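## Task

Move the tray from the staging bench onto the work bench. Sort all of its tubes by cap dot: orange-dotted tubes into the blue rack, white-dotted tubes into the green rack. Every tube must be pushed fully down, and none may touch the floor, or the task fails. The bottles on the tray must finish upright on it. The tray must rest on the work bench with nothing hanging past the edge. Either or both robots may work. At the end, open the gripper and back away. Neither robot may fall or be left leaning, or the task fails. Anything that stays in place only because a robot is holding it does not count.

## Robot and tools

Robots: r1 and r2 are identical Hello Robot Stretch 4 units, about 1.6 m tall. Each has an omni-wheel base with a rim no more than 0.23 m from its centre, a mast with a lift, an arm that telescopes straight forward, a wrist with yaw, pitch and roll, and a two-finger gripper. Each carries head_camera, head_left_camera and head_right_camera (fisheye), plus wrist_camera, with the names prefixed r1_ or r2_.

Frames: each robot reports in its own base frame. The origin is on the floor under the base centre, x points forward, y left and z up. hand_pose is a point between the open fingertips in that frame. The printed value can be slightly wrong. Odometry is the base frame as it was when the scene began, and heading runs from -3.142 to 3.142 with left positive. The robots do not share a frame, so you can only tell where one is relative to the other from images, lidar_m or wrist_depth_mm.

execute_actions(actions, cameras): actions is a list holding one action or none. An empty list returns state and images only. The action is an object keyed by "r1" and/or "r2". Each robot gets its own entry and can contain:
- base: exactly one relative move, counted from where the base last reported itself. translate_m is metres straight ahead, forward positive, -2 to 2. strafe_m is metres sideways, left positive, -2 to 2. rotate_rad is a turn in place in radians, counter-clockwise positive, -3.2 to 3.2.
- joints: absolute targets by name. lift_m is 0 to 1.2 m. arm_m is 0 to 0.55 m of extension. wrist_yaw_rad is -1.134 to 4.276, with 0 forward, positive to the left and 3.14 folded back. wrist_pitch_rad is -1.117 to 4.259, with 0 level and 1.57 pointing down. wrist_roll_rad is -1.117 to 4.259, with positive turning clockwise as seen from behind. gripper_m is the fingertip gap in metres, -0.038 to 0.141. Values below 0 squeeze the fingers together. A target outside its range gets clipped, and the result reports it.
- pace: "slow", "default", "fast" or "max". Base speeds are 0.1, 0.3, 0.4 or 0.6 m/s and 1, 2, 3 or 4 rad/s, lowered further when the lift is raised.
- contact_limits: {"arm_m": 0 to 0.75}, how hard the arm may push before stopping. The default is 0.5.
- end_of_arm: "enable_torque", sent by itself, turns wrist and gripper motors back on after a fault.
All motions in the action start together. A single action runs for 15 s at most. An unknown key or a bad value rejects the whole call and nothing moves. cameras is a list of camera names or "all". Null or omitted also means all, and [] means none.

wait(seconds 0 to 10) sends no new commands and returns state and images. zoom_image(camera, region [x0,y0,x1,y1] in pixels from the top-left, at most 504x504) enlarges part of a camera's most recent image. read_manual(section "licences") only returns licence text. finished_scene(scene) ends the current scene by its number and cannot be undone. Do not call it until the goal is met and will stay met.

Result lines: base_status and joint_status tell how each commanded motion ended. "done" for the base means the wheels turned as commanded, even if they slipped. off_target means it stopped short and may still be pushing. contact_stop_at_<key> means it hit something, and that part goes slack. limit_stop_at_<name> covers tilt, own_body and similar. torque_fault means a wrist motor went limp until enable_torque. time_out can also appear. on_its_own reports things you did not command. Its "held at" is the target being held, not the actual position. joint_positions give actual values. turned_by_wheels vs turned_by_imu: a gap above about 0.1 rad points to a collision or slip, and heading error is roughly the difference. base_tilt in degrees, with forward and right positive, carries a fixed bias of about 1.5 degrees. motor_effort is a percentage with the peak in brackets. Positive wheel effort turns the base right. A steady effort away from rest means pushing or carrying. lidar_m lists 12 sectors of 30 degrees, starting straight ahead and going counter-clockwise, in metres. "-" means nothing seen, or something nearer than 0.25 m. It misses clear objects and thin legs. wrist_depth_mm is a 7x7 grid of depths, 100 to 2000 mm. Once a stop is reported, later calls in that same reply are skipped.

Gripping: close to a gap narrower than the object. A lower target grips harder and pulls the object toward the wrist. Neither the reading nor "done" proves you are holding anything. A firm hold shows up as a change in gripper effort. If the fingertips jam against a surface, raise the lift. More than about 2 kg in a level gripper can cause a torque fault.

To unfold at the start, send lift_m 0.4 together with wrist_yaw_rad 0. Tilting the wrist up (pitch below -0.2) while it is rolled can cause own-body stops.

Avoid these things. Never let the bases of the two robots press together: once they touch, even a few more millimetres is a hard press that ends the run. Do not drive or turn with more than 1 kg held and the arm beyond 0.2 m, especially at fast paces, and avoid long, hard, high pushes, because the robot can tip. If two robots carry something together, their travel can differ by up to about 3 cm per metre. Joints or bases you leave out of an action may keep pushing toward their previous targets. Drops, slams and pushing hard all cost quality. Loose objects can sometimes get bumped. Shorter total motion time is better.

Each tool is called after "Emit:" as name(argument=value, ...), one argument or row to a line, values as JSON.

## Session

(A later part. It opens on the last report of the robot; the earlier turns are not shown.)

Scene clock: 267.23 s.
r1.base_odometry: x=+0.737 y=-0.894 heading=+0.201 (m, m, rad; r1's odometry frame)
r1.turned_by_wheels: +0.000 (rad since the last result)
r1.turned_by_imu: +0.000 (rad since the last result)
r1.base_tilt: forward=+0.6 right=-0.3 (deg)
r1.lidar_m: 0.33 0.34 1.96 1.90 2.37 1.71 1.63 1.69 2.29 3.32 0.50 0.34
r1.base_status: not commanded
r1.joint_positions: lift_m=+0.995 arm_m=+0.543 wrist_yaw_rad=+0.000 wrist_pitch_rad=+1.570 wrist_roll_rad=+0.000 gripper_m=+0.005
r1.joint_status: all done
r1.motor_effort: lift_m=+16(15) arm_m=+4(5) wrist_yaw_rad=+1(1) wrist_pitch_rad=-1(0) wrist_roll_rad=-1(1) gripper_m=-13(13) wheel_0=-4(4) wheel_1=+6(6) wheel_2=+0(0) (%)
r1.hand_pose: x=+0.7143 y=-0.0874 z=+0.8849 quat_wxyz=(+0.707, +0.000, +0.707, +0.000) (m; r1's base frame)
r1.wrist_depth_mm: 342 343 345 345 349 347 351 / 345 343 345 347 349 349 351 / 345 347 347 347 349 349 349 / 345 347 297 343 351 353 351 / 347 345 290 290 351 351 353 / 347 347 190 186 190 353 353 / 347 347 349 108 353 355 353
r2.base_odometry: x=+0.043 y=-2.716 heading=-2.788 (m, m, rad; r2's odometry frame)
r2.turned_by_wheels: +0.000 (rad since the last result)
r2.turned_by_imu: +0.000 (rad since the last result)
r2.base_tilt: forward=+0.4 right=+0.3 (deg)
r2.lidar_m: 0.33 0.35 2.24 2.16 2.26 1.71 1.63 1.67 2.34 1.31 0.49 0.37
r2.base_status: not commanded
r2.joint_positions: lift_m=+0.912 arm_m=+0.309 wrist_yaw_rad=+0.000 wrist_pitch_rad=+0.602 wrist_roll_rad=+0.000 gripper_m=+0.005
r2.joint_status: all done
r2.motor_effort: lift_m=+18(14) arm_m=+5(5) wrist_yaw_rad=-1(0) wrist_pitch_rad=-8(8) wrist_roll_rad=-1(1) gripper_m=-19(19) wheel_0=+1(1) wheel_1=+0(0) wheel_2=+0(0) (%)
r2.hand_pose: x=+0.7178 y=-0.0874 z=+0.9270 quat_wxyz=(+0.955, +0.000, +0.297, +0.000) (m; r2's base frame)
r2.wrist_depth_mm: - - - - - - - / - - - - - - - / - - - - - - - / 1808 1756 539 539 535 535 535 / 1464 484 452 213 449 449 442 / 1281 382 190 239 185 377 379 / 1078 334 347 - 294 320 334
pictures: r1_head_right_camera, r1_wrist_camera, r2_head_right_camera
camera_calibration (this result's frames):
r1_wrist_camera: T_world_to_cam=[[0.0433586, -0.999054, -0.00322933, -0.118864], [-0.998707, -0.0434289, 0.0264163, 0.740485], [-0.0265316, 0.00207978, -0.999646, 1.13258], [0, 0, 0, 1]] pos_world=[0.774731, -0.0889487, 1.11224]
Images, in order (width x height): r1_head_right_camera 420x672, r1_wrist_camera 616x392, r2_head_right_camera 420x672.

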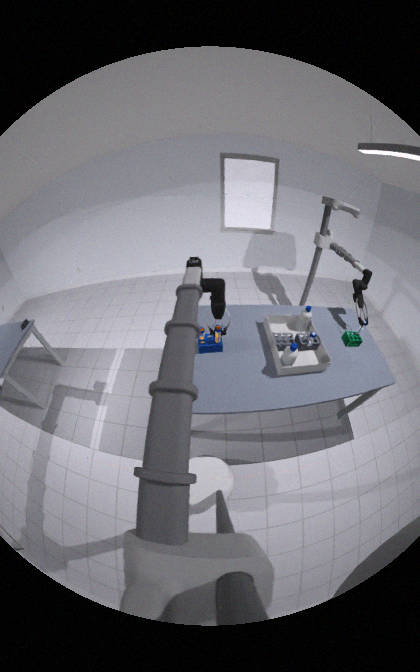

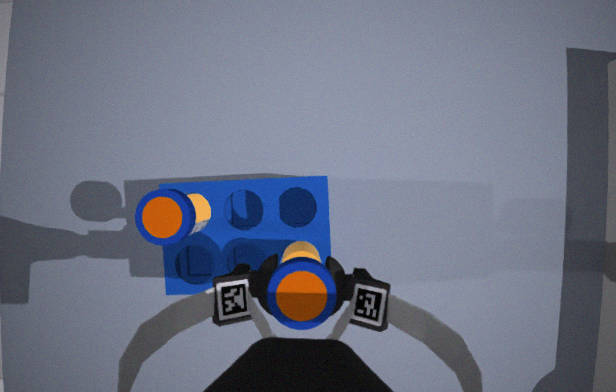

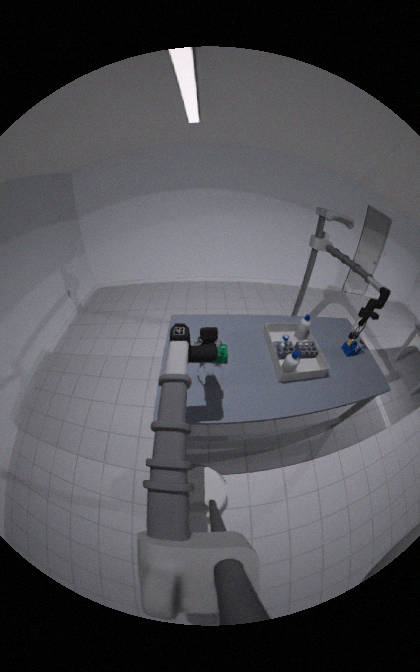

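Emit:
execute_actions(
  actions=[
    {"r1":{"joints":{"lift_m":0.966},"pace":"slow"}},
  ],
  cameras=[],
)

Emit:
execute_actions(
  actions=[
    {"r1":{"joints":{"gripper_m":0.06}}},
  ],
  cameras=[],
)

Emit:
execute_actions(
  actions=[
    {"r1":{"joints":{"lift_m":1.1}}},
  ],
  cameras=["r1_wrist_camera"],
)

Emit:
execute_actions(
  actions=[
    {"r1":{"base":{"strafe_m":-0.53},"joints":{"gripper_m":0.07}}},
  ],
  cameras=[],
)

Emit:
execute_actions(
  actions=[
    {"r1":{"joints":{"lift_m":1.02}}},
  ],
  cameras=["r1_wrist_camera","r1_head_camera","r2_head_right_camera"],
)

Emit:
zoom_image(
  camera="r1_head_camera",
  region=[290,290,380,380],
)

Scene clock: 283.00 s.
r1.base_odometry: x=+0.737 y=-0.894 heading=+0.201 (m, m, rad; r1's odometry frame)
r1.turned_by_wheels: +0.000 (rad since the last result)
r1.turned_by_imu: +0.001 (rad since the last result)
r1.base_tilt: forward=+0.6 right=-0.2 (deg)
r1.lidar_m: 0.32 0.34 1.93 1.88 2.38 1.68 1.62 1.69 2.31 3.31 0.51 0.34
r1.base_status: not commanded
r1.joint_positions: lift_m=+0.966 arm_m=+0.543 wrist_yaw_rad=+0.000 wrist_pitch_rad=+1.570 wrist_roll_rad=+0.000 gripper_m=+0.005
r1.joint_status: all done
r1.motor_effort: lift_m=+16(18) arm_m=+5(5) wrist_yaw_rad=+0(2) wrist_pitch_rad=+0(0) wrist_roll_rad=+0(1) gripper_m=-14(13) wheel_0=-5(4) wheel_1=+6(6) wheel_2=+0(0) (%)
r1.hand_pose: x=+0.7143 y=-0.0874 z=+0.8559 quat_wxyz=(+0.707, +0.000, +0.707, +0.000) (m; r1's base frame)
r1.wrist_depth_mm: 314 315 317 319 319 320 320 / 314 317 317 317 319 319 322 / 314 317 319 319 319 320 322 / 317 317 270 314 320 322 324 / 317 317 260 260 320 322 325 / 319 319 190 186 191 324 325 / 319 320 320 108 324 324 325
r2.base_odometry: x=+0.043 y=-2.716 heading=-2.788 (m, m, rad; r2's odometry frame)
r2.turned_by_wheels: +0.000 (rad since the last result)
r2.turned_by_imu: -0.001 (rad since the last result)
r2.base_tilt: forward=+0.4 right=+0.3 (deg)
r2.lidar_m: 0.32 0.35 2.22 2.15 2.26 1.67 1.62 1.67 2.34 1.32 0.48 0.36
r2.base_status: not commanded
r2.joint_positions: lift_m=+0.912 arm_m=+0.309 wrist_yaw_rad=+0.000 wrist_pitch_rad=+0.602 wrist_roll_rad=+0.000 gripper_m=+0.005
r2.joint_status: not commanded
r2.motor_effort: lift_m=+18(18) arm_m=+5(5) wrist_yaw_rad=-1(0) wrist_pitch_rad=-8(8) wrist_roll_rad=-1(1) gripper_m=-18(19) wheel_0=+1(1) wheel_1=+0(0) wheel_2=+0(0) (%)
r2.hand_pose: x=+0.7178 y=-0.0874 z=+0.9270 quat_wxyz=(+0.955, +0.000, +0.297, +0.000) (m; r2's base frame)
r2.wrist_depth_mm: - - - - - - - / - - - - - - - / - - - - - - - / 1863 1863 544 539 544 525 535 / 1499 488 455 214 449 445 442 / 1281 387 189 239 185 379 379 / 1098 336 345 - 291 322 334
pictures: none
No camera images: the call's "cameras" was empty. Leave "cameras" out to get every camera's image.

Scene clock: 284.33 s.
r1.base_odometry: x=+0.737 y=-0.894 heading=+0.201 (m, m, rad; r1's odometry frame)
r1.turned_by_wheels: +0.000 (rad since the last result)
r1.turned_by_imu: +0.000 (rad since the last result)
r1.base_tilt: forward=+0.6 right=-0.3 (deg)
r1.lidar_m: 0.31 0.35 1.97 1.91 2.36 1.69 1.63 1.69 2.29 3.30 0.49 0.35
r1.base_status: not commanded
r1.joint_positions: lift_m=+0.966 arm_m=+0.543 wrist_yaw_rad=+0.000 wrist_pitch_rad=+1.570 wrist_roll_rad=+0.000 gripper_m=+0.060
r1.joint_status: all done
r1.motor_effort: lift_m=+16(16) arm_m=+4(5) wrist_yaw_rad=-2(1) wrist_pitch_rad=+0(0) wrist_roll_rad=-2(1) gripper_m=-3(15) wheel_0=-4(4) wheel_1=+6(6) wheel_2=+0(0) (%)
r1.hand_pose: x=+0.7143 y=-0.0874 z=+0.8559 quat_wxyz=(+0.707, +0.000, +0.707, +0.000) (m; r1's base frame)
r1.wrist_depth_mm: 314 315 317 317 320 322 320 / 315 315 317 319 319 322 322 / 315 317 317 319 320 322 324 / 317 317 270 317 322 320 324 / 317 319 260 260 324 322 325 / 317 319 216 201 198 324 325 / 319 320 319 108 320 324 325
r2.base_odometry: x=+0.043 y=-2.716 heading=-2.788 (m, m, rad; r2's odometry frame)
r2.turned_by_wheels: +0.000 (rad since the last result)
r2.turned_by_imu: +0.000 (rad since the last result)
r2.base_tilt: forward=+0.4 right=+0.2 (deg)
r2.lidar_m: 0.30 0.35 2.23 2.15 2.25 1.70 1.62 1.68 2.36 1.31 0.48 0.36
r2.base_status: not commanded
r2.joint_positions: lift_m=+0.912 arm_m=+0.309 wrist_yaw_rad=+0.000 wrist_pitch_rad=+0.602 wrist_roll_rad=+0.000 gripper_m=+0.005
r2.joint_status: not commanded
r2.motor_effort: lift_m=+18(18) arm_m=+5(5) wrist_yaw_rad=-2(1) wrist_pitch_rad=-8(8) wrist_roll_rad=-2(1) gripper_m=-19(19) wheel_0=+1(1) wheel_1=+0(0) wheel_2=+0(0) (%)
r2.hand_pose: x=+0.7178 y=-0.0874 z=+0.9270 quat_wxyz=(+0.955, +0.000, +0.297, +0.000) (m; r2's base frame)
r2.wrist_depth_mm: - - - - - - - / - - - - - - - / - - - - - - - / 1756 1808 539 539 535 539 535 / 1537 484 455 214 452 445 442 / 1308 389 190 238 185 379 377 / 1098 338 345 - 291 322 336
pictures: none
No camera images: the call's "cameras" was empty. Leave "cameras" out to get every camera's image.

Scene clock: 285.97 s.
r1.base_odometry: x=+0.737 y=-0.894 heading=+0.201 (m, m, rad; r1's odometry frame)
r1.turned_by_wheels: +0.000 (rad since the last result)
r1.turned_by_imu: +0.001 (rad since the last result)
r1.base_tilt: forward=+0.6 right=-0.2 (deg)
r1.lidar_m: 0.32 0.35 1.93 1.88 2.35 1.69 1.62 1.66 2.31 3.31 0.51 0.35
r1.base_status: not commanded
r1.joint_positions: lift_m=+1.100 arm_m=+0.543 wrist_yaw_rad=+0.000 wrist_pitch_rad=+1.570 wrist_roll_rad=+0.000 gripper_m=+0.060
r1.joint_status: all done
r1.motor_effort: lift_m=+21(20) arm_m=+5(4) wrist_yaw_rad=+0(0) wrist_pitch_rad=+0(0) wrist_roll_rad=+0(1) gripper_m=-2(3) wheel_0=-4(4) wheel_1=+6(6) wheel_2=+0(0) (%)
r1.hand_pose: x=+0.7143 y=-0.0874 z=+0.9895 quat_wxyz=(+0.707, +0.000, +0.707, +0.000) (m; r1's base frame)
r1.wrist_depth_mm: 1160 445 449 452 449 455 452 / 1160 445 449 449 452 452 455 / 1182 449 449 452 452 459 439 / 1182 449 394 449 452 455 442 / 1205 449 449 427 455 455 436 / 1205 452 216 455 197 459 433 / 1182 452 452 108 455 462 433
r2.base_odometry: x=+0.043 y=-2.716 heading=-2.788 (m, m, rad; r2's odometry frame)
r2.turned_by_wheels: +0.000 (rad since the last result)
r2.turned_by_imu: +0.000 (rad since the last result)
r2.base_tilt: forward=+0.4 right=+0.3 (deg)
r2.lidar_m: 0.32 0.35 2.24 2.14 2.27 1.69 1.61 1.65 2.36 1.31 0.47 0.34
r2.base_status: not commanded
r2.joint_positions: lift_m=+0.912 arm_m=+0.309 wrist_yaw_rad=+0.000 wrist_pitch_rad=+0.602 wrist_roll_rad=+0.000 gripper_m=+0.005
r2.joint_status: not commanded
r2.motor_effort: lift_m=+18(18) arm_m=+4(5) wrist_yaw_rad=+0(0) wrist_pitch_rad=-8(8) wrist_roll_rad=-1(2) gripper_m=-19(19) wheel_0=+1(1) wheel_1=+0(0) wheel_2=+0(0) (%)
r2.hand_pose: x=+0.7178 y=-0.0874 z=+0.9270 quat_wxyz=(+0.955, +0.000, +0.297, +0.000) (m; r2's base frame)
r2.wrist_depth_mm: - - - - - - - / - - - - - - - / - - - - - - - / 1756 1808 539 539 539 535 535 / 1464 488 452 214 445 439 442 / 1281 384 189 239 185 377 375 / 1098 336 347 - 293 322 338
pictures: r1_wrist_camera
camera_calibration (this result's frames):
r1_wrist_camera: T_world_to_cam=[[0.0433586, -0.999054, -0.00323025, -0.118525], [-0.998707, -0.043429, 0.0264374, 0.737698], [-0.0265527, 0.00207978, -0.999645, 1.2372], [0, 0, 0, 1]] pos_world=[0.774734, -0.0889487, 1.21688]
Images, in order (width x height): r1_wrist_camera 616x392.

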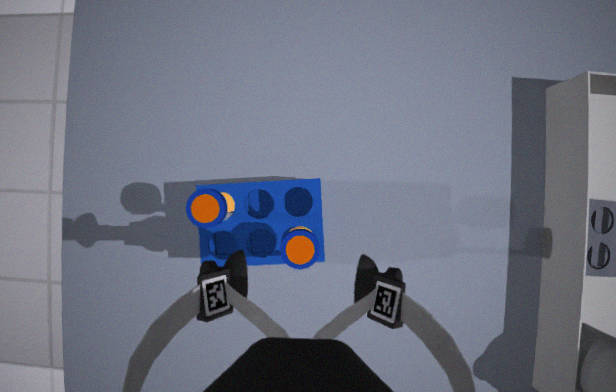

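Scene clock: 289.07 s.
r1.base_odometry: x=+0.843 y=-1.414 heading=+0.201 (m, m, rad; r1's odometry frame)
r1.turned_by_wheels: +0.000 (rad since the last result)
r1.turned_by_imu: -0.001 (rad since the last result)
r1.base_tilt: forward=+0.5 right=-0.3 (deg)
r1.lidar_m: 0.34 0.36 0.49 2.41 2.34 1.68 1.61 1.68 2.25 2.79 0.52 0.37
r1.base_status: done
r1.joint_positions: lift_m=+1.100 arm_m=+0.543 wrist_yaw_rad=+0.000 wrist_pitch_rad=+1.570 wrist_roll_rad=+0.000 gripper_m=+0.070
r1.joint_status: all done
r1.motor_effort: lift_m=+20(20) arm_m=+5(4) wrist_yaw_rad=-1(0) wrist_pitch_rad=+0(0) wrist_roll_rad=-1(0) gripper_m=-3(1) wheel_0=+4(14) wheel_1=-2(13) wheel_2=+0(0) (%)
r1.hand_pose: x=+0.7143 y=-0.0874 z=+0.9896 quat_wxyz=(+0.707, +0.000, +0.707, +0.000) (m; r1's base frame)
r1.wrist_depth_mm: 442 424 427 392 452 452 452 / 445 445 445 320 452 455 455 / 445 445 452 449 452 455 459 / 449 389 424 449 455 455 459 / 449 418 389 389 455 459 459 / 449 427 202 452 200 462 459 / 452 319 452 108 459 462 462
r2.base_odometry: x=+0.043 y=-2.716 heading=-2.788 (m, m, rad; r2's odometry frame)
r2.turned_by_wheels: +0.000 (rad since the last result)
r2.turned_by_imu: -0.001 (rad since the last result)
r2.base_tilt: forward=+0.4 right=+0.2 (deg)
r2.lidar_m: 0.31 0.35 2.24 2.15 2.25 1.70 1.60 1.67 2.35 1.34 0.49 0.35
r2.base_status: not commanded
r2.joint_positions: lift_m=+0.912 arm_m=+0.309 wrist_yaw_rad=+0.000 wrist_pitch_rad=+0.602 wrist_roll_rad=+0.000 gripper_m=+0.005
r2.joint_status: not commanded
r2.motor_effort: lift_m=+18(18) arm_m=+5(5) wrist_yaw_rad=+0(0) wrist_pitch_rad=-8(8) wrist_roll_rad=-1(1) gripper_m=-19(19) wheel_0=+1(1) wheel_1=+0(0) wheel_2=+0(0) (%)
r2.hand_pose: x=+0.7178 y=-0.0874 z=+0.9270 quat_wxyz=(+0.955, +0.000, +0.297, +0.000) (m; r2's base frame)
r2.wrist_depth_mm: - - - - - - - / - - - - - - - / - - - - - - - / 1708 1863 539 544 539 535 535 / 1499 480 455 215 452 445 442 / 1281 384 189 239 185 379 377 / 1098 336 345 - 293 322 336
pictures: none
No camera images: the call's "cameras" was empty. Leave "cameras" out to get every camera's image.

Scene clock: 290.40 s.
r1.base_odometry: x=+0.843 y=-1.414 heading=+0.201 (m, m, rad; r1's odometry frame)
r1.turned_by_wheels: +0.000 (rad since the last result)
r1.turned_by_imu: +0.000 (rad since the last result)
r1.base_tilt: forward=+0.6 right=-0.2 (deg)
r1.lidar_m: 0.32 0.33 0.48 2.43 2.36 1.70 1.61 1.66 2.27 2.79 0.48 0.36
r1.base_status: not commanded
r1.joint_positions: lift_m=+1.020 arm_m=+0.543 wrist_yaw_rad=+0.000 wrist_pitch_rad=+1.570 wrist_roll_rad=+0.000 gripper_m=+0.070
r1.joint_status: all done
r1.motor_effort: lift_m=+16(18) arm_m=+5(4) wrist_yaw_rad=-1(1) wrist_pitch_rad=+0(0) wrist_roll_rad=+0(0) gripper_m=-1(2) wheel_0=+4(4) wheel_1=-2(3) wheel_2=+0(0) (%)
r1.hand_pose: x=+0.7143 y=-0.0874 z=+0.9099 quat_wxyz=(+0.707, +0.000, +0.707, +0.000) (m; r1's base frame)
r1.wrist_depth_mm: 322 357 357 232 235 373 375 / 325 366 368 314 359 377 375 / 330 366 370 370 370 373 377 / 309 310 366 364 370 377 377 / 309 310 312 312 342 377 377 / 334 370 202 373 200 379 379 / 300 314 373 109 377 382 382
r2.base_odometry: x=+0.043 y=-2.716 heading=-2.788 (m, m, rad; r2's odometry frame)
r2.turned_by_wheels: +0.000 (rad since the last result)
r2.turned_by_imu: +0.000 (rad since the last result)
r2.base_tilt: forward=+0.4 right=+0.3 (deg)
r2.lidar_m: 0.31 0.34 2.21 2.15 2.25 1.69 1.61 1.69 2.37 1.34 0.50 0.35
r2.base_status: not commanded
r2.joint_positions: lift_m=+0.912 arm_m=+0.309 wrist_yaw_rad=+0.000 wrist_pitch_rad=+0.602 wrist_roll_rad=+0.000 gripper_m=+0.005
r2.joint_status: not commanded
r2.motor_effort: lift_m=+18(18) arm_m=+5(5) wrist_yaw_rad=+1(0) wrist_pitch_rad=-9(8) wrist_roll_rad=-1(1) gripper_m=-17(19) wheel_0=+1(1) wheel_1=+0(0) wheel_2=+0(0) (%)
r2.hand_pose: x=+0.7178 y=-0.0874 z=+0.9270 quat_wxyz=(+0.955, +0.000, +0.297, +0.000) (m; r2's base frame)
r2.wrist_depth_mm: - - - - - - - / - - - - - - - / - - - - - - - / 1808 1756 539 535 535 535 535 / 1499 488 452 213 445 445 439 / 1255 387 189 239 185 379 377 / 1098 330 345 - 291 324 338
pictures: r1_head_camera, r1_wrist_camera, r2_head_right_camera
camera_calibration (this result's frames):
r1_wrist_camera: T_world_to_cam=[[0.0433584, -0.999054, -0.00323024, -0.118783], [-0.998707, -0.0434288, 0.0264373, 0.739812], [-0.0265526, 0.00207978, -0.999645, 1.15757], [0, 0, 0, 1]] pos_world=[0.774742, -0.0889487, 1.13722]
Images, in order (width x height): r1_head_camera 420x560, r1_wrist_camera 616x392, r2_head_right_camera 420x672.

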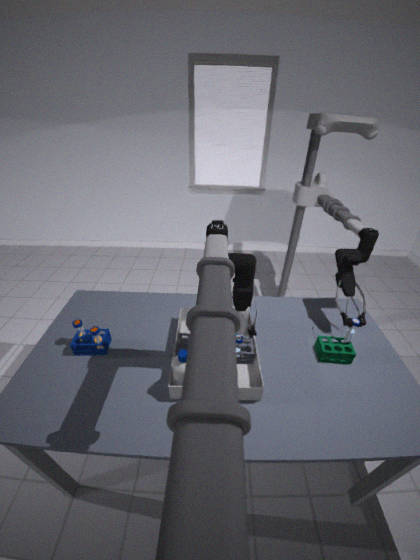

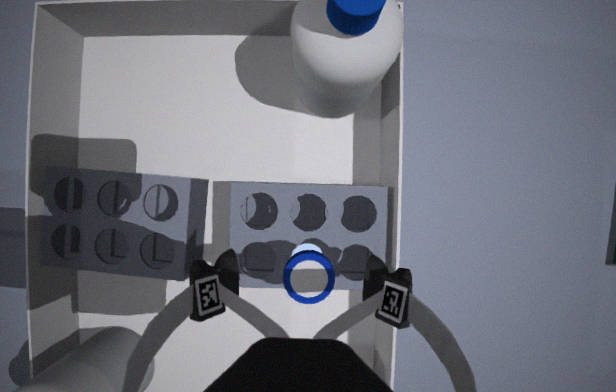

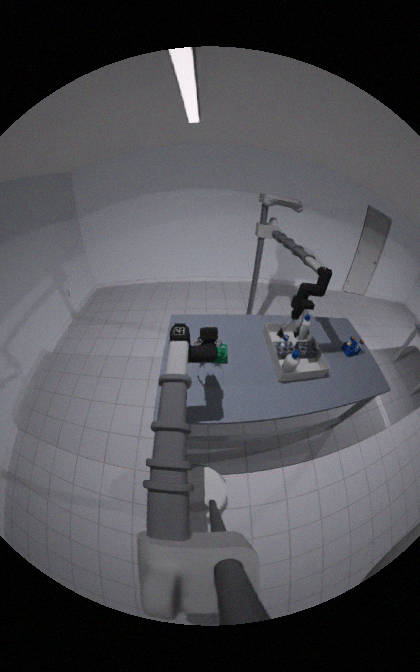

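Region (290, 290, 380, 380) of r1_head_camera's 420x560 image, scaled by 5.600, with more detail than that image has.

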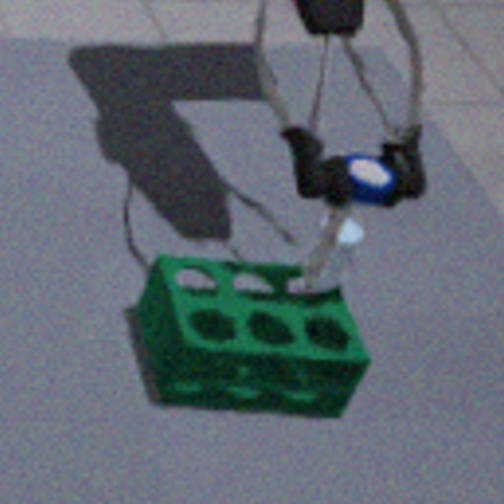

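Emit:
execute_actions(
  actions=[
    {"r2":{"base":{"strafe_m":-0.008},"pace":"slow"},"r1":{"joints":{"lift_m":0.962,"arm_m":0.535},"pace":"slow"}},
  ],
  cameras=[],
)

Emit:
execute_actions(
  actions=[
    {"r2":{"joints":{"lift_m":0.885},"pace":"slow"},"r1":{"joints":{"gripper_m":0.005}}},
  ],
  cameras=["r1_wrist_camera","r1_head_camera"],
)

Emit:
zoom_image(
  camera="r1_head_camera",
  region=[290,290,380,380],
)

Scene clock: 301.47 s.
r1.base_odometry: x=+0.843 y=-1.414 heading=+0.201 (m, m, rad; r1's odometry frame)
r1.turned_by_wheels: +0.000 (rad since the last result)
r1.turned_by_imu: +0.002 (rad since the last result)
r1.base_tilt: forward=+0.6 right=-0.2 (deg)
r1.lidar_m: 0.34 0.37 0.48 2.42 2.37 1.70 1.61 1.66 2.28 2.79 0.50 0.36
r1.base_status: not commanded
r1.joint_positions: lift_m=+0.962 arm_m=+0.536 wrist_yaw_rad=+0.000 wrist_pitch_rad=+1.570 wrist_roll_rad=+0.000 gripper_m=+0.070
r1.joint_status: all done
r1.motor_effort: lift_m=+16(16) arm_m=-5(4) wrist_yaw_rad=+0(0) wrist_pitch_rad=+0(1) wrist_roll_rad=+0(0) gripper_m=+0(2) wheel_0=+4(4) wheel_1=-2(2) wheel_2=+0(0) (%)
r1.hand_pose: x=+0.7069 y=-0.0874 z=+0.8519 quat_wxyz=(+0.707, +0.000, +0.707, +0.000) (m; r1's base frame)
r1.wrist_depth_mm: 307 309 310 214 204 317 317 / 309 310 312 312 314 317 319 / 309 309 312 312 314 317 319 / 252 252 307 254 273 319 319 / 282 253 297 255 255 319 320 / 310 312 202 194 200 319 320 / 291 303 314 109 319 322 324
r2.base_odometry: x=+0.040 y=-2.709 heading=-2.788 (m, m, rad; r2's odometry frame)
r2.turned_by_wheels: +0.000 (rad since the last result)
r2.turned_by_imu: -0.001 (rad since the last result)
r2.base_tilt: forward=+0.4 right=+0.3 (deg)
r2.lidar_m: 0.32 0.32 2.28 2.16 2.26 1.68 1.62 1.66 2.32 1.31 0.49 0.35
r2.base_status: done
r2.joint_positions: lift_m=+0.912 arm_m=+0.309 wrist_yaw_rad=+0.000 wrist_pitch_rad=+0.602 wrist_roll_rad=+0.000 gripper_m=+0.005
r2.joint_status: not commanded
r2.motor_effort: lift_m=+18(18) arm_m=+5(5) wrist_yaw_rad=+1(1) wrist_pitch_rad=-8(8) wrist_roll_rad=-1(1) gripper_m=-19(18) wheel_0=+2(11) wheel_1=-2(3) wheel_2=+0(0) (%)
r2.hand_pose: x=+0.7178 y=-0.0874 z=+0.9270 quat_wxyz=(+0.955, +0.000, +0.297, +0.000) (m; r2's base frame)
r2.wrist_depth_mm: - - - - - - - / - - - - - - - / - - - - - - - / 1808 1808 544 544 535 539 530 / 1537 469 452 215 452 445 442 / 1281 384 190 239 185 379 377 / 1078 334 345 - 290 329 336
pictures: none
No camera images: the call's "cameras" was empty. Leave "cameras" out to get every camera's image.

Scene clock: 302.90 s.
r1.base_odometry: x=+0.843 y=-1.414 heading=+0.201 (m, m, rad; r1's odometry frame)
r1.turned_by_wheels: +0.000 (rad since the last result)
r1.turned_by_imu: +0.000 (rad since the last result)
r1.base_tilt: forward=+0.6 right=-0.3 (deg)
r1.lidar_m: 0.34 0.35 0.49 2.39 2.36 1.68 1.62 1.67 2.26 2.78 0.49 0.37
r1.base_status: not commanded
r1.joint_positions: lift_m=+0.962 arm_m=+0.536 wrist_yaw_rad=+0.000 wrist_pitch_rad=+1.570 wrist_roll_rad=+0.000 gripper_m=+0.005
r1.joint_status: all done
r1.motor_effort: lift_m=+16(16) arm_m=-5(4) wrist_yaw_rad=+0(0) wrist_pitch_rad=+0(1) wrist_roll_rad=+0(0) gripper_m=-13(15) wheel_0=+4(4) wheel_1=-2(2) wheel_2=+0(0) (%)
r1.hand_pose: x=+0.7069 y=-0.0874 z=+0.8519 quat_wxyz=(+0.707, +0.000, +0.707, +0.000) (m; r1's base frame)
r1.wrist_depth_mm: 307 310 310 215 204 314 317 / 309 310 312 312 312 317 317 / 309 309 312 310 310 319 319 / 251 252 307 254 285 319 320 / 281 254 303 254 266 320 322 / 312 314 190 186 191 320 320 / 290 307 314 108 315 320 322
r2.base_odometry: x=+0.040 y=-2.709 heading=-2.788 (m, m, rad; r2's odometry frame)
r2.turned_by_wheels: +0.000 (rad since the last result)
r2.turned_by_imu: +0.000 (rad since the last result)
r2.base_tilt: forward=+0.4 right=+0.3 (deg)
r2.lidar_m: 0.32 0.34 2.25 2.16 2.26 1.68 1.60 1.67 2.36 1.31 0.49 0.34
r2.base_status: not commanded
r2.joint_positions: lift_m=+0.885 arm_m=+0.309 wrist_yaw_rad=+0.000 wrist_pitch_rad=+0.602 wrist_roll_rad=+0.000 gripper_m=+0.005
r2.joint_status: all done
r2.motor_effort: lift_m=+18(19) arm_m=+4(4) wrist_yaw_rad=-1(3) wrist_pitch_rad=-8(8) wrist_roll_rad=-1(1) gripper_m=-17(18) wheel_0=+2(2) wheel_1=-2(2) wheel_2=+0(0) (%)
r2.hand_pose: x=+0.7179 y=-0.0874 z=+0.9000 quat_wxyz=(+0.955, +0.000, +0.296, +0.000) (m; r2's base frame)
r2.wrist_depth_mm: - - - - - - - / - - - - - - - / - - 621 621 - 1060 - / 1756 1661 496 500 492 488 488 / 1397 418 415 215 413 413 407 / 1205 355 190 239 185 347 347 / 312 307 315 - 271 296 307
pictures: r1_head_camera, r1_wrist_camera
camera_calibration (this result's frames):
r1_wrist_camera: T_world_to_cam=[[0.0433586, -0.999054, -0.00323025, -0.118649], [-0.998707, -0.043429, 0.0264375, 0.733952], [-0.0265528, 0.00207978, -0.999645, 1.09942], [0, 0, 0, 1]] pos_world=[0.767341, -0.0889487, 1.07925]
Images, in order (width x height): r1_head_camera 420x560, r1_wrist_camera 616x392.

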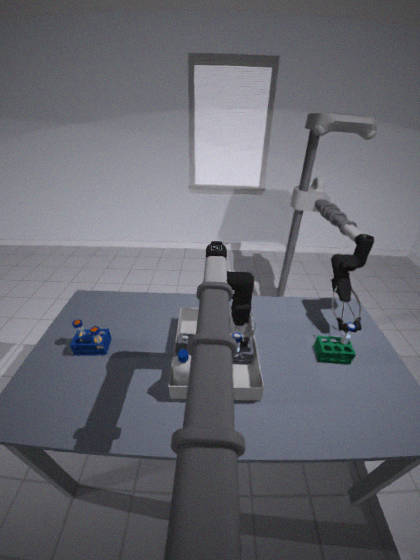

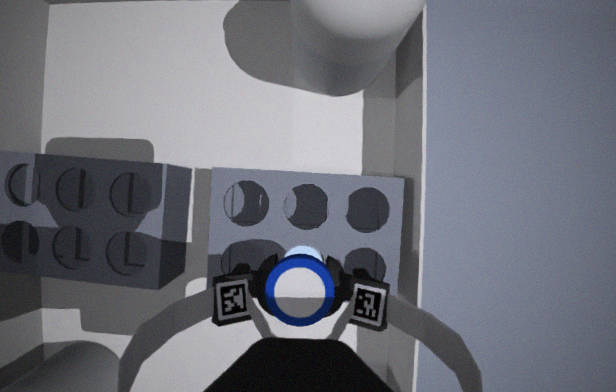

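Region (290, 290, 380, 380) of r1_head_camera's 420x560 image, scaled by 5.600, with more detail than that image has.

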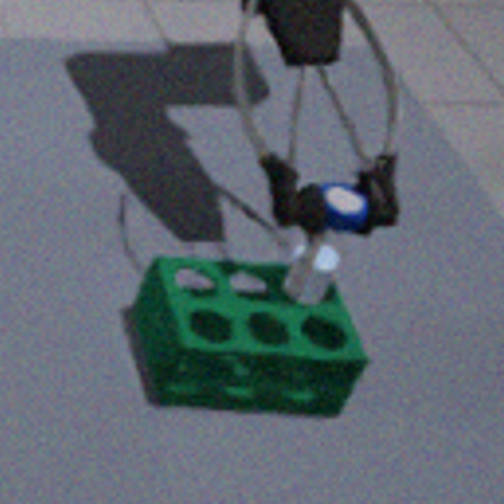

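Emit:
execute_actions(
  actions=[
    {"r2":{"joints":{"lift_m":0.868},"pace":"slow"},"r1":{"joints":{"lift_m":1.15},"pace":"slow"}},
  ],
  cameras=[],
)

Emit:
execute_actions(
  actions=[
    {"r2":{"joints":{"gripper_m":0.07}}},
  ],
  cameras=["r2_wrist_camera"],
)

Emit:
execute_actions(
  actions=[
    {"r2":{"base":{"translate_m":-0.3},"joints":{"arm_m":0.05}}},
  ],
  cameras=[],
)

Emit:
execute_actions(
  actions=[
    {"r1":{"base":{"strafe_m":-0.345},"joints":{"arm_m":0.48}}},
  ],
  cameras=["r1_wrist_camera"],
)

Scene clock: 314.50 s.
r1.base_odometry: x=+0.843 y=-1.414 heading=+0.201 (m, m, rad; r1's odometry frame)
r1.turned_by_wheels: +0.000 (rad since the last result)
r1.turned_by_imu: +0.002 (rad since the last result)
r1.base_tilt: forward=+0.6 right=-0.2 (deg)
r1.lidar_m: 0.34 0.34 0.50 2.43 2.35 1.68 1.62 1.69 2.25 2.77 0.52 0.37
r1.base_status: not commanded
r1.joint_positions: lift_m=+1.150 arm_m=+0.536 wrist_yaw_rad=+0.000 wrist_pitch_rad=+1.570 wrist_roll_rad=+0.000 gripper_m=+0.005
r1.joint_status: all done
r1.motor_effort: lift_m=+21(22) arm_m=-4(5) wrist_yaw_rad=+0(1) wrist_pitch_rad=-1(0) wrist_roll_rad=+0(1) gripper_m=-14(14) wheel_0=+4(4) wheel_1=-2(2) wheel_2=+0(0) (%)
r1.hand_pose: x=+0.7069 y=-0.0874 z=+1.0395 quat_wxyz=(+0.707, +0.000, +0.707, +0.000) (m; r1's base frame)
r1.wrist_depth_mm: 496 492 496 500 504 508 504 / 496 496 496 368 500 508 504 / 492 496 492 500 504 508 508 / 500 436 469 496 504 504 500 / 496 500 492 436 508 508 508 / 504 430 192 187 193 504 508 / 504 353 462 108 508 504 512
r2.base_odometry: x=+0.040 y=-2.709 heading=-2.788 (m, m, rad; r2's odometry frame)
r2.turned_by_wheels: +0.000 (rad since the last result)
r2.turned_by_imu: -0.001 (rad since the last result)
r2.base_tilt: forward=+0.4 right=+0.4 (deg)
r2.lidar_m: 0.32 0.35 2.24 2.14 2.26 1.71 1.61 1.71 2.33 1.35 0.48 0.36
r2.base_status: not commanded
r2.joint_positions: lift_m=+0.868 arm_m=+0.309 wrist_yaw_rad=+0.000 wrist_pitch_rad=+0.602 wrist_roll_rad=+0.000 gripper_m=+0.005
r2.joint_status: all done
r2.motor_effort: lift_m=+18(16) arm_m=+5(4) wrist_yaw_rad=-2(1) wrist_pitch_rad=-8(8) wrist_roll_rad=-1(2) gripper_m=-18(18) wheel_0=+2(1) wheel_1=-2(2) wheel_2=+0(0) (%)
r2.hand_pose: x=+0.7179 y=-0.0874 z=+0.8830 quat_wxyz=(+0.955, +0.000, +0.296, +0.000) (m; r2's base frame)
r2.wrist_depth_mm: - - - - - - - / - - - - - - - / - - 591 580 574 580 - / 1756 512 469 466 469 462 462 / 1397 397 397 213 389 389 384 / 1138 336 190 239 185 324 327 / 296 289 301 - 248 274 291
pictures: none
No camera images: the call's "cameras" was empty. Leave "cameras" out to get every camera's image.

Scene clock: 315.93 s.
r1.base_odometry: x=+0.843 y=-1.414 heading=+0.201 (m, m, rad; r1's odometry frame)
r1.turned_by_wheels: +0.000 (rad since the last result)
r1.turned_by_imu: +0.001 (rad since the last result)
r1.base_tilt: forward=+0.6 right=-0.2 (deg)
r1.lidar_m: 0.34 0.35 0.51 2.42 2.38 1.69 1.61 1.68 2.25 2.79 0.52 0.34
r1.base_status: not commanded
r1.joint_positions: lift_m=+1.150 arm_m=+0.536 wrist_yaw_rad=+0.000 wrist_pitch_rad=+1.570 wrist_roll_rad=+0.000 gripper_m=+0.005
r1.joint_status: not commanded
r1.motor_effort: lift_m=+21(21) arm_m=-4(4) wrist_yaw_rad=+0(1) wrist_pitch_rad=+0(0) wrist_roll_rad=+0(0) gripper_m=-14(13) wheel_0=+4(4) wheel_1=-2(2) wheel_2=+0(0) (%)
r1.hand_pose: x=+0.7069 y=-0.0874 z=+1.0395 quat_wxyz=(+0.707, +0.000, +0.707, +0.000) (m; r1's base frame)
r1.wrist_depth_mm: 492 500 500 500 496 504 508 / 492 492 496 368 504 500 504 / 496 492 496 496 504 504 504 / 496 436 469 496 504 508 504 / 500 500 500 442 504 508 504 / 496 430 193 187 192 508 508 / 496 351 462 109 508 508 512
r2.base_odometry: x=+0.040 y=-2.709 heading=-2.788 (m, m, rad; r2's odometry frame)
r2.turned_by_wheels: +0.000 (rad since the last result)
r2.turned_by_imu: +0.000 (rad since the last result)
r2.base_tilt: forward=+0.4 right=+0.3 (deg)
r2.lidar_m: 0.32 0.34 2.25 2.16 2.23 1.72 1.60 1.69 2.33 1.35 0.49 0.36
r2.base_status: not commanded
r2.joint_positions: lift_m=+0.868 arm_m=+0.309 wrist_yaw_rad=+0.000 wrist_pitch_rad=+0.602 wrist_roll_rad=+0.000 gripper_m=+0.070
r2.joint_status: all done
r2.motor_effort: lift_m=+18(18) arm_m=+4(5) wrist_yaw_rad=+2(2) wrist_pitch_rad=-8(8) wrist_roll_rad=-1(2) gripper_m=-4(18) wheel_0=+2(2) wheel_1=-2(2) wheel_2=+0(0) (%)
r2.hand_pose: x=+0.7179 y=-0.0874 z=+0.8830 quat_wxyz=(+0.955, +0.000, +0.296, +0.000) (m; r2's base frame)
r2.wrist_depth_mm: - - - - - - - / - - - - - - - / - - 585 574 574 580 - / 1708 517 473 473 473 466 466 / 1397 394 394 379 387 387 387 / 1098 334 319 212 250 330 327 / 297 290 300 - 253 277 291
pictures: r2_wrist_camera
camera_calibration (this result's frames):
r2_wrist_camera: T_world_to_cam=[[0.0665392, -0.997755, -0.00753347, -0.116035], [-0.605743, -0.0343944, -0.794917, 1.17558], [0.792873, 0.0574565, -0.606672, 0.199055], [0, 0, 0, 1]] pos_world=[0.561992, -0.0867781, 1.05437]
Images, in order (width x height): r2_wrist_camera 616x392.

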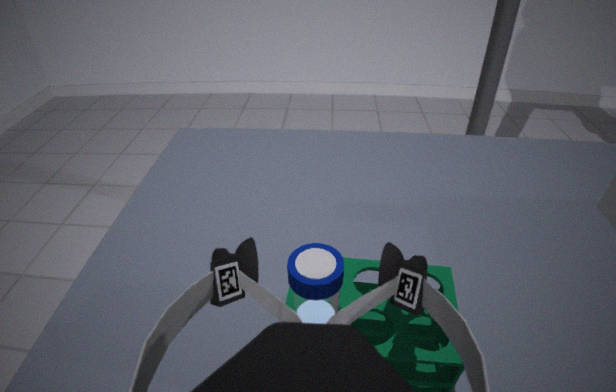

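Scene clock: 318.40 s.
r1.base_odometry: x=+0.843 y=-1.414 heading=+0.201 (m, m, rad; r1's odometry frame)
r1.turned_by_wheels: +0.000 (rad since the last result)
r1.turned_by_imu: +0.001 (rad since the last result)
r1.base_tilt: forward=+0.6 right=-0.3 (deg)
r1.lidar_m: 0.33 0.36 0.51 2.40 2.35 1.70 1.61 1.66 2.27 2.78 0.50 0.37
r1.base_status: not commanded
r1.joint_positions: lift_m=+1.150 arm_m=+0.536 wrist_yaw_rad=+0.000 wrist_pitch_rad=+1.570 wrist_roll_rad=+0.000 gripper_m=+0.005
r1.joint_status: not commanded
r1.motor_effort: lift_m=+21(21) arm_m=-4(5) wrist_yaw_rad=-1(1) wrist_pitch_rad=+0(0) wrist_roll_rad=+0(0) gripper_m=-13(13) wheel_0=+4(4) wheel_1=-2(2) wheel_2=+0(0) (%)
r1.hand_pose: x=+0.7069 y=-0.0874 z=+1.0395 quat_wxyz=(+0.707, +0.000, +0.707, +0.000) (m; r1's base frame)
r1.wrist_depth_mm: 492 492 500 500 504 504 504 / 496 492 496 370 504 508 504 / 496 500 496 496 500 504 504 / 496 439 473 496 500 504 504 / 496 496 500 442 508 508 508 / 496 430 191 186 192 508 512 / 496 351 466 108 508 508 504
r2.base_odometry: x=+0.321 y=-2.605 heading=-2.788 (m, m, rad; r2's odometry frame)
r2.turned_by_wheels: +0.000 (rad since the last result)
r2.turned_by_imu: -0.003 (rad since the last result)
r2.base_tilt: forward=+0.3 right=+0.3 (deg)
r2.lidar_m: 0.62 3.06 2.25 2.15 1.89 1.37 1.31 1.36 1.94 3.11 0.92 0.67
r2.base_status: done
r2.joint_positions: lift_m=+0.868 arm_m=+0.051 wrist_yaw_rad=+0.000 wrist_pitch_rad=+0.602 wrist_roll_rad=+0.000 gripper_m=+0.070
r2.joint_status: all done
r2.motor_effort: lift_m=+18(18) arm_m=-5(5) wrist_yaw_rad=+0(1) wrist_pitch_rad=-8(8) wrist_roll_rad=-2(2) gripper_m=-3(1) wheel_0=-2(5) wheel_1=+0(6) wheel_2=+1(11) (%)
r2.hand_pose: x=+0.4595 y=-0.0874 z=+0.8830 quat_wxyz=(+0.955, +0.000, +0.296, +0.000) (m; r2's base frame)
r2.wrist_depth_mm: - - - - - - - / - - 842 723 732 715 564 / - - 591 591 591 585 559 / 1708 1661 473 469 469 469 466 / 1430 1397 544 1397 1336 1397 1308 / 1229 1229 683 1205 1160 1229 1205 / 1078 1042 1042 - 1078 1060 1060
pictures: none
No camera images: the call's "cameras" was empty. Leave "cameras" out to get every camera's image.

Scene clock: 320.87 s.
r1.base_odometry: x=+0.912 y=-1.751 heading=+0.201 (m, m, rad; r1's odometry frame)
r1.turned_by_wheels: +0.000 (rad since the last result)
r1.turned_by_imu: +0.000 (rad since the last result)
r1.base_tilt: forward=+0.6 right=-0.2 (deg)
r1.lidar_m: 0.34 0.36 0.50 2.76 2.35 1.68 1.60 1.66 2.25 2.44 0.53 0.35
r1.base_status: done
r1.joint_positions: lift_m=+1.150 arm_m=+0.481 wrist_yaw_rad=+0.000 wrist_pitch_rad=+1.570 wrist_roll_rad=+0.000 gripper_m=+0.005
r1.joint_status: all done
r1.motor_effort: lift_m=+20(21) arm_m=-5(5) wrist_yaw_rad=+0(0) wrist_pitch_rad=-1(0) wrist_roll_rad=+0(0) gripper_m=-14(14) wheel_0=+5(13) wheel_1=-2(11) wheel_2=+0(1) (%)
r1.hand_pose: x=+0.6519 y=-0.0874 z=+1.0396 quat_wxyz=(+0.707, +0.000, +0.707, +0.000) (m; r1's base frame)
r1.wrist_depth_mm: 407 500 492 500 504 508 504 / 488 496 500 496 500 504 1281 / 436 496 496 500 496 508 1255 / 488 500 504 500 504 508 1255 / 496 500 500 500 508 508 1281 / 492 504 193 186 192 508 1281 / 500 500 500 108 508 508 1281
r2.base_odometry: x=+0.321 y=-2.605 heading=-2.788 (m, m, rad; r2's odometry frame)
r2.turned_by_wheels: +0.000 (rad since the last result)
r2.turned_by_imu: +0.000 (rad since the last result)
r2.base_tilt: forward=+0.4 right=+0.3 (deg)
r2.lidar_m: 0.62 3.07 2.28 2.16 1.88 1.37 1.28 1.36 1.92 3.10 0.92 0.64
r2.base_status: not commanded
r2.joint_positions: lift_m=+0.868 arm_m=+0.051 wrist_yaw_rad=+0.000 wrist_pitch_rad=+0.602 wrist_roll_rad=+0.000 gripper_m=+0.070
r2.joint_status: not commanded
r2.motor_effort: lift_m=+18(18) arm_m=-5(5) wrist_yaw_rad=+1(1) wrist_pitch_rad=-8(8) wrist_roll_rad=-1(1) gripper_m=+0(3) wheel_0=-1(2) wheel_1=+1(0) wheel_2=+1(1) (%)
r2.hand_pose: x=+0.4595 y=-0.0874 z=+0.8830 quat_wxyz=(+0.955, +0.000, +0.296, +0.000) (m; r2's base frame)
r2.wrist_depth_mm: - - - - - - - / - - 831 723 741 732 559 / - - 591 585 580 585 564 / 1756 1661 473 473 473 462 462 / 1397 1430 539 1366 1366 1397 1308 / 1182 1182 668 1205 1160 1205 1205 / 1098 1042 1078 - 1098 1042 1078
pictures: r1_wrist_camera
camera_calibration (this result's frames):
r1_wrist_camera: T_world_to_cam=[[0.043214, -0.999061, -0.0032317, -0.115561], [-0.998712, -0.0432845, 0.026471, 0.674], [-0.026586, 0.00208362, -0.999644, 1.28557], [0, 0, 0, 1]] pos_world=[0.712304, -0.0889575, 1.2669]
Images, in order (width x height): r1_wrist_camera 616x392.

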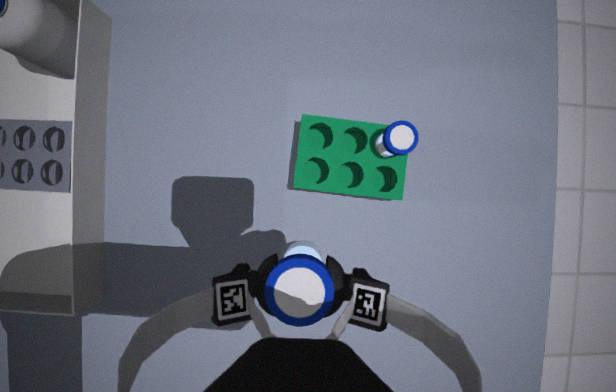

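Emit:
execute_actions(
  actions=[
    {"r1":{"base":{"strafe_m":-0.019},"joints":{"arm_m":0.506}}},
  ],
  cameras=[],
)

Emit:
execute_actions(
  actions=[
    {"r1":{"base":{"translate_m":0.05},"joints":{"lift_m":1.035}}},
  ],
  cameras=["r1_wrist_camera","r2_wrist_camera"],
)

Scene clock: 328.23 s.
r1.base_odometry: x=+0.915 y=-1.770 heading=+0.201 (m, m, rad; r1's odometry frame)
r1.turned_by_wheels: +0.000 (rad since the last result)
r1.turned_by_imu: +0.001 (rad since the last result)
r1.base_tilt: forward=+0.6 right=-0.2 (deg)
r1.lidar_m: 0.33 0.36 0.51 2.78 2.35 1.69 1.61 1.66 2.26 2.42 0.52 0.38
r1.base_status: done
r1.joint_positions: lift_m=+1.150 arm_m=+0.505 wrist_yaw_rad=+0.000 wrist_pitch_rad=+1.570 wrist_roll_rad=+0.000 gripper_m=+0.005
r1.joint_status: all done
r1.motor_effort: lift_m=+20(20) arm_m=+4(4) wrist_yaw_rad=+0(1) wrist_pitch_rad=-1(0) wrist_roll_rad=+0(1) gripper_m=-13(16) wheel_0=+4(12) wheel_1=-4(9) wheel_2=+0(2) (%)
r1.hand_pose: x=+0.6763 y=-0.0874 z=+1.0396 quat_wxyz=(+0.707, +0.000, +0.707, +0.000) (m; r1's base frame)
r1.wrist_depth_mm: 424 496 492 496 504 508 1255 / 436 496 496 500 504 504 1255 / 469 496 500 496 504 500 1255 / 445 500 500 500 504 504 1229 / 473 504 504 504 504 508 1255 / 466 500 192 186 192 508 1255 / 500 500 500 108 508 508 1255
r2.base_odometry: x=+0.321 y=-2.605 heading=-2.788 (m, m, rad; r2's odometry frame)
r2.turned_by_wheels: +0.000 (rad since the last result)
r2.turned_by_imu: -0.001 (rad since the last result)
r2.base_tilt: forward=+0.4 right=+0.3 (deg)
r2.lidar_m: 0.60 3.12 2.23 2.15 1.92 1.38 1.30 1.36 1.92 3.10 0.92 0.64
r2.base_status: not commanded
r2.joint_positions: lift_m=+0.868 arm_m=+0.051 wrist_yaw_rad=+0.000 wrist_pitch_rad=+0.602 wrist_roll_rad=+0.000 gripper_m=+0.070
r2.joint_status: not commanded
r2.motor_effort: lift_m=+18(18) arm_m=-5(5) wrist_yaw_rad=+3(1) wrist_pitch_rad=-7(8) wrist_roll_rad=-1(1) gripper_m=-4(4) wheel_0=-1(1) wheel_1=+0(0) wheel_2=+1(1) (%)
r2.hand_pose: x=+0.4595 y=-0.0874 z=+0.8830 quat_wxyz=(+0.955, +0.000, +0.296, +0.000) (m; r2's base frame)
r2.wrist_depth_mm: - - - - - - - / - - 842 732 741 732 564 / - - 585 574 585 585 559 / 1708 1576 473 469 466 466 469 / 1430 1464 535 1366 1336 1336 1281 / 1229 1229 668 1182 1118 1160 1160 / 1078 1060 1078 - 1078 1060 1060
pictures: none
No camera images: the call's "cameras" was empty. Leave "cameras" out to get every camera's image.

Scene clock: 329.77 s.
r1.base_odometry: x=+0.964 y=-1.760 heading=+0.202 (m, m, rad; r1's odometry frame)
r1.turned_by_wheels: +0.001 (rad since the last result)
r1.turned_by_imu: +0.001 (rad since the last result)
r1.base_tilt: forward=+0.7 right=-0.2 (deg)
r1.lidar_m: 0.29 0.30 0.46 2.79 2.40 1.74 1.64 1.70 2.33 2.42 0.45 0.33
r1.base_status: done
r1.joint_positions: lift_m=+1.035 arm_m=+0.505 wrist_yaw_rad=+0.000 wrist_pitch_rad=+1.570 wrist_roll_rad=+0.000 gripper_m=+0.005
r1.joint_status: all done
r1.motor_effort: lift_m=+16(18) arm_m=+4(4) wrist_yaw_rad=-1(1) wrist_pitch_rad=+0(0) wrist_roll_rad=-1(0) gripper_m=-13(14) wheel_0=+5(9) wheel_1=+4(8) wheel_2=-1(12) (%)
r1.hand_pose: x=+0.6764 y=-0.0874 z=+0.9249 quat_wxyz=(+0.707, +0.000, +0.707, +0.000) (m; r1's base frame)
r1.wrist_depth_mm: 382 384 384 387 387 389 389 / 384 382 384 384 389 389 392 / 382 384 384 389 389 389 394 / 384 387 389 384 332 392 394 / 387 387 389 329 332 392 394 / 384 389 192 186 192 397 394 / 387 389 389 108 392 397 397
r2.base_odometry: x=+0.321 y=-2.605 heading=-2.788 (m, m, rad; r2's odometry frame)
r2.turned_by_wheels: +0.000 (rad since the last result)
r2.turned_by_imu: +0.000 (rad since the last result)
r2.base_tilt: forward=+0.4 right=+0.3 (deg)
r2.lidar_m: 0.62 3.09 2.25 2.15 1.90 1.39 1.31 1.35 1.89 3.08 0.93 0.65
r2.base_status: not commanded
r2.joint_positions: lift_m=+0.868 arm_m=+0.051 wrist_yaw_rad=+0.000 wrist_pitch_rad=+0.602 wrist_roll_rad=+0.000 gripper_m=+0.070
r2.joint_status: not commanded
r2.motor_effort: lift_m=+18(18) arm_m=-5(5) wrist_yaw_rad=-2(2) wrist_pitch_rad=-8(8) wrist_roll_rad=-2(2) gripper_m=-3(4) wheel_0=-1(2) wheel_1=+0(0) wheel_2=+1(1) (%)
r2.hand_pose: x=+0.4595 y=-0.0874 z=+0.8830 quat_wxyz=(+0.955, +0.000, +0.296, +0.000) (m; r2's base frame)
r2.wrist_depth_mm: - - - - - - - / - - 842 732 750 732 564 / - - 585 591 580 585 564 / 1708 1618 477 469 466 469 466 / 1464 1430 535 1397 1308 1397 1308 / 1229 1229 668 1205 1160 1229 1205 / 1078 1060 1060 - 1098 1042 1060
pictures: r1_wrist_camera, r2_wrist_camera
camera_calibration (this result's frames):
r1_wrist_camera: T_world_to_cam=[[0.043268, -0.999058, -0.00323258, -0.117024], [-0.998709, -0.0433386, 0.0264912, 0.701434], [-0.0266064, 0.00208218, -0.999644, 1.1716], [0, 0, 0, 1]] pos_world=[0.736764, -0.0889542, 1.15222]
r2_wrist_camera: T_world_to_cam=[[0.0662836, -0.997772, -0.00752886, -0.0987949], [-0.605697, -0.0342389, -0.794959, 1.01911], [0.79293, 0.0572529, -0.606617, 0.403778], [0, 0, 0, 1]] pos_world=[0.303652, -0.0867991, 1.05435]
Images, in order (width x height): r1_wrist_camera 616x392, r2_wrist_camera 616x392.

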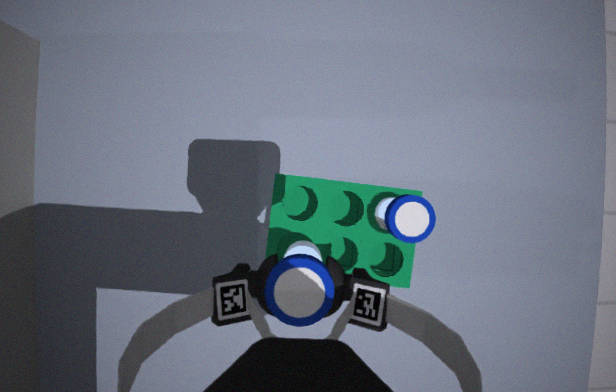

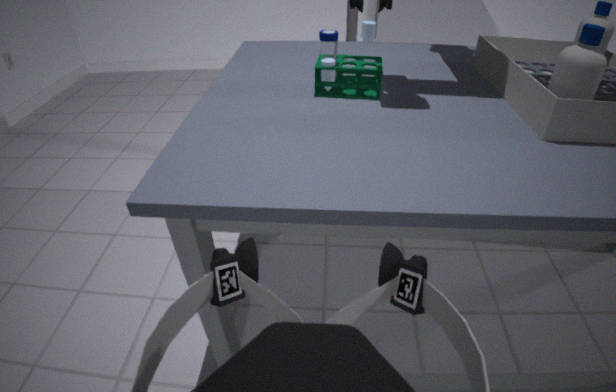

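Hole ≈(293,249): shift left 6 mm.

Emit:
execute_actions(
  actions=[
    {"r1":{"base":{"strafe_m":0.006},"pace":"slow"}},
  ],
  cameras=[],
)

Emit:
execute_actions(
  actions=[
    {"r1":{"joints":{"lift_m":0.985},"pace":"slow"}},
  ],
  cameras=["r1_wrist_camera","r2_wrist_camera"],
)

Scene clock: 339.17 s.
r1.base_odometry: x=+0.963 y=-1.754 heading=+0.202 (m, m, rad; r1's odometry frame)
r1.turned_by_wheels: +0.000 (rad since the last result)
r1.turned_by_imu: +0.001 (rad since the last result)
r1.base_tilt: forward=+0.5 right=-0.1 (deg)
r1.lidar_m: 0.29 0.31 0.44 2.76 2.40 1.73 1.65 1.71 2.33 2.44 0.45 0.30
r1.base_status: done
r1.joint_positions: lift_m=+1.035 arm_m=+0.505 wrist_yaw_rad=+0.000 wrist_pitch_rad=+1.570 wrist_roll_rad=+0.000 gripper_m=+0.005
r1.joint_status: not commanded
r1.motor_effort: lift_m=+16(16) arm_m=+4(4) wrist_yaw_rad=+1(0) wrist_pitch_rad=-1(1) wrist_roll_rad=+0(1) gripper_m=-12(13) wheel_0=-5(6) wheel_1=+7(9) wheel_2=+0(0) (%)
r1.hand_pose: x=+0.6764 y=-0.0874 z=+0.9249 quat_wxyz=(+0.707, +0.000, +0.707, +0.000) (m; r1's base frame)
r1.wrist_depth_mm: 382 382 384 384 387 389 387 / 382 384 384 384 389 392 392 / 384 384 389 387 389 392 394 / 384 384 389 384 330 392 394 / 384 387 389 329 334 392 392 / 387 387 191 186 192 394 394 / 389 392 389 108 394 397 397
r2.base_odometry: x=+0.321 y=-2.605 heading=-2.788 (m, m, rad; r2's odometry frame)
r2.turned_by_wheels: +0.000 (rad since the last result)
r2.turned_by_imu: -0.001 (rad since the last result)
r2.base_tilt: forward=+0.3 right=+0.3 (deg)
r2.lidar_m: 0.62 3.10 2.27 2.14 1.90 1.39 1.29 1.36 1.94 3.07 0.93 0.66
r2.base_status: not commanded
r2.joint_positions: lift_m=+0.868 arm_m=+0.051 wrist_yaw_rad=+0.000 wrist_pitch_rad=+0.602 wrist_roll_rad=+0.000 gripper_m=+0.070
r2.joint_status: not commanded
r2.motor_effort: lift_m=+18(18) arm_m=-5(5) wrist_yaw_rad=-3(0) wrist_pitch_rad=-7(8) wrist_roll_rad=-1(1) gripper_m=-5(3) wheel_0=-1(1) wheel_1=+0(0) wheel_2=+1(1) (%)
r2.hand_pose: x=+0.4595 y=-0.0874 z=+0.8830 quat_wxyz=(+0.955, +0.000, +0.296, +0.000) (m; r2's base frame)
r2.wrist_depth_mm: - - - - - - - / - - 854 732 750 732 564 / - - 597 585 580 585 559 / 1756 1576 469 473 469 466 462 / 1430 1430 539 1397 1336 1366 1336 / 1205 1229 668 1205 1138 1229 1205 / 1078 1078 1060 - 1060 1042 1060
pictures: none
No camera images: the call's "cameras" was empty. Leave "cameras" out to get every camera's image.

Scene clock: 340.47 s.
r1.base_odometry: x=+0.963 y=-1.754 heading=+0.202 (m, m, rad; r1's odometry frame)
r1.turned_by_wheels: +0.000 (rad since the last result)
r1.turned_by_imu: +0.000 (rad since the last result)
r1.base_tilt: forward=+0.7 right=-0.2 (deg)
r1.lidar_m: 0.29 0.30 0.43 2.77 2.42 1.73 1.64 1.69 2.33 2.42 0.43 0.31
r1.base_status: not commanded
r1.joint_positions: lift_m=+0.985 arm_m=+0.505 wrist_yaw_rad=+0.000 wrist_pitch_rad=+1.570 wrist_roll_rad=+0.000 gripper_m=+0.005
r1.joint_status: all done
r1.motor_effort: lift_m=+16(14) arm_m=+4(4) wrist_yaw_rad=+0(1) wrist_pitch_rad=+0(0) wrist_roll_rad=-1(1) gripper_m=-15(15) wheel_0=-5(5) wheel_1=+7(6) wheel_2=+0(0) (%)
r1.hand_pose: x=+0.6764 y=-0.0874 z=+0.8749 quat_wxyz=(+0.707, +0.000, +0.707, +0.000) (m; r1's base frame)
r1.wrist_depth_mm: 332 334 334 338 338 340 340 / 336 336 334 338 340 340 343 / 334 336 338 340 340 340 343 / 336 336 336 334 285 340 343 / 334 336 338 279 281 342 343 / 334 336 190 186 192 342 345 / 338 340 340 108 343 343 345
r2.base_odometry: x=+0.321 y=-2.605 heading=-2.788 (m, m, rad; r2's odometry frame)
r2.turned_by_wheels: +0.000 (rad since the last result)
r2.turned_by_imu: +0.000 (rad since the last result)
r2.base_tilt: forward=+0.4 right=+0.3 (deg)
r2.lidar_m: 0.59 3.09 2.22 2.16 1.87 1.36 1.31 1.37 1.93 3.08 0.91 0.66
r2.base_status: not commanded
r2.joint_positions: lift_m=+0.868 arm_m=+0.051 wrist_yaw_rad=+0.000 wrist_pitch_rad=+0.602 wrist_roll_rad=+0.000 gripper_m=+0.070
r2.joint_status: not commanded
r2.motor_effort: lift_m=+18(18) arm_m=-5(5) wrist_yaw_rad=+0(1) wrist_pitch_rad=-8(8) wrist_roll_rad=-1(1) gripper_m=-1(4) wheel_0=-1(1) wheel_1=+0(1) wheel_2=+1(1) (%)
r2.hand_pose: x=+0.4595 y=-0.0874 z=+0.8830 quat_wxyz=(+0.955, +0.000, +0.296, +0.000) (m; r2's base frame)
r2.wrist_depth_mm: - - - - - - - / - - 831 723 723 741 559 / - - 585 591 580 585 564 / 1756 1618 477 473 469 466 462 / 1430 1366 539 1397 1366 1366 1281 / 1255 1229 676 1205 1160 1229 1182 / 1060 1060 1042 - 1098 1042 1098
pictures: r1_wrist_camera, r2_wrist_camera
camera_calibration (this result's frames):
r1_wrist_camera: T_world_to_cam=[[0.0432681, -0.999058, -0.00323258, -0.117186], [-0.998709, -0.0433387, 0.0264912, 0.70276], [-0.0266064, 0.00208218, -0.999644, 1.12162], [0, 0, 0, 1]] pos_world=[0.736766, -0.0889542, 1.10222]
r2_wrist_camera: T_world_to_cam=[[0.0662834, -0.997772, -0.007529, -0.0987947], [-0.605697, -0.0342387, -0.794959, 1.01911], [0.79293, 0.0572529, -0.606617, 0.403778], [0, 0, 0, 1]] pos_world=[0.303652, -0.0867991, 1.05435]
Images, in order (width x height): r1_wrist_camera 616x392, r2_wrist_camera 616x392.

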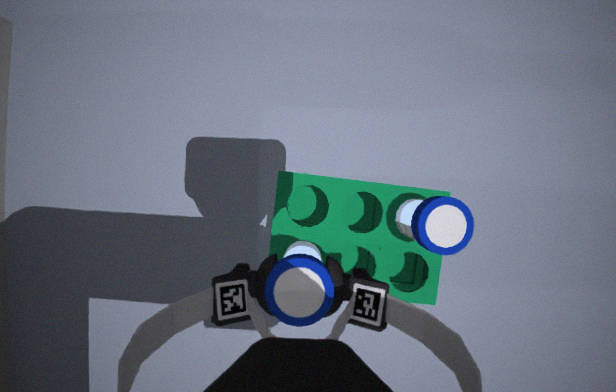

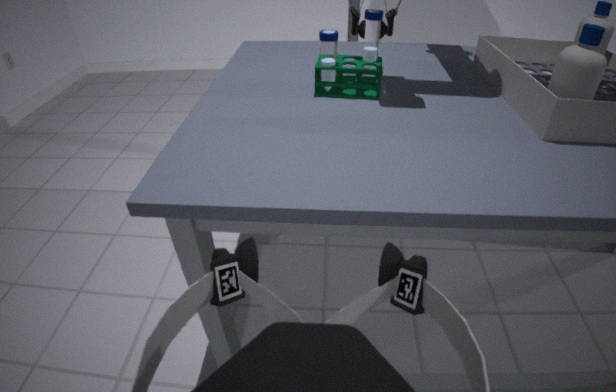

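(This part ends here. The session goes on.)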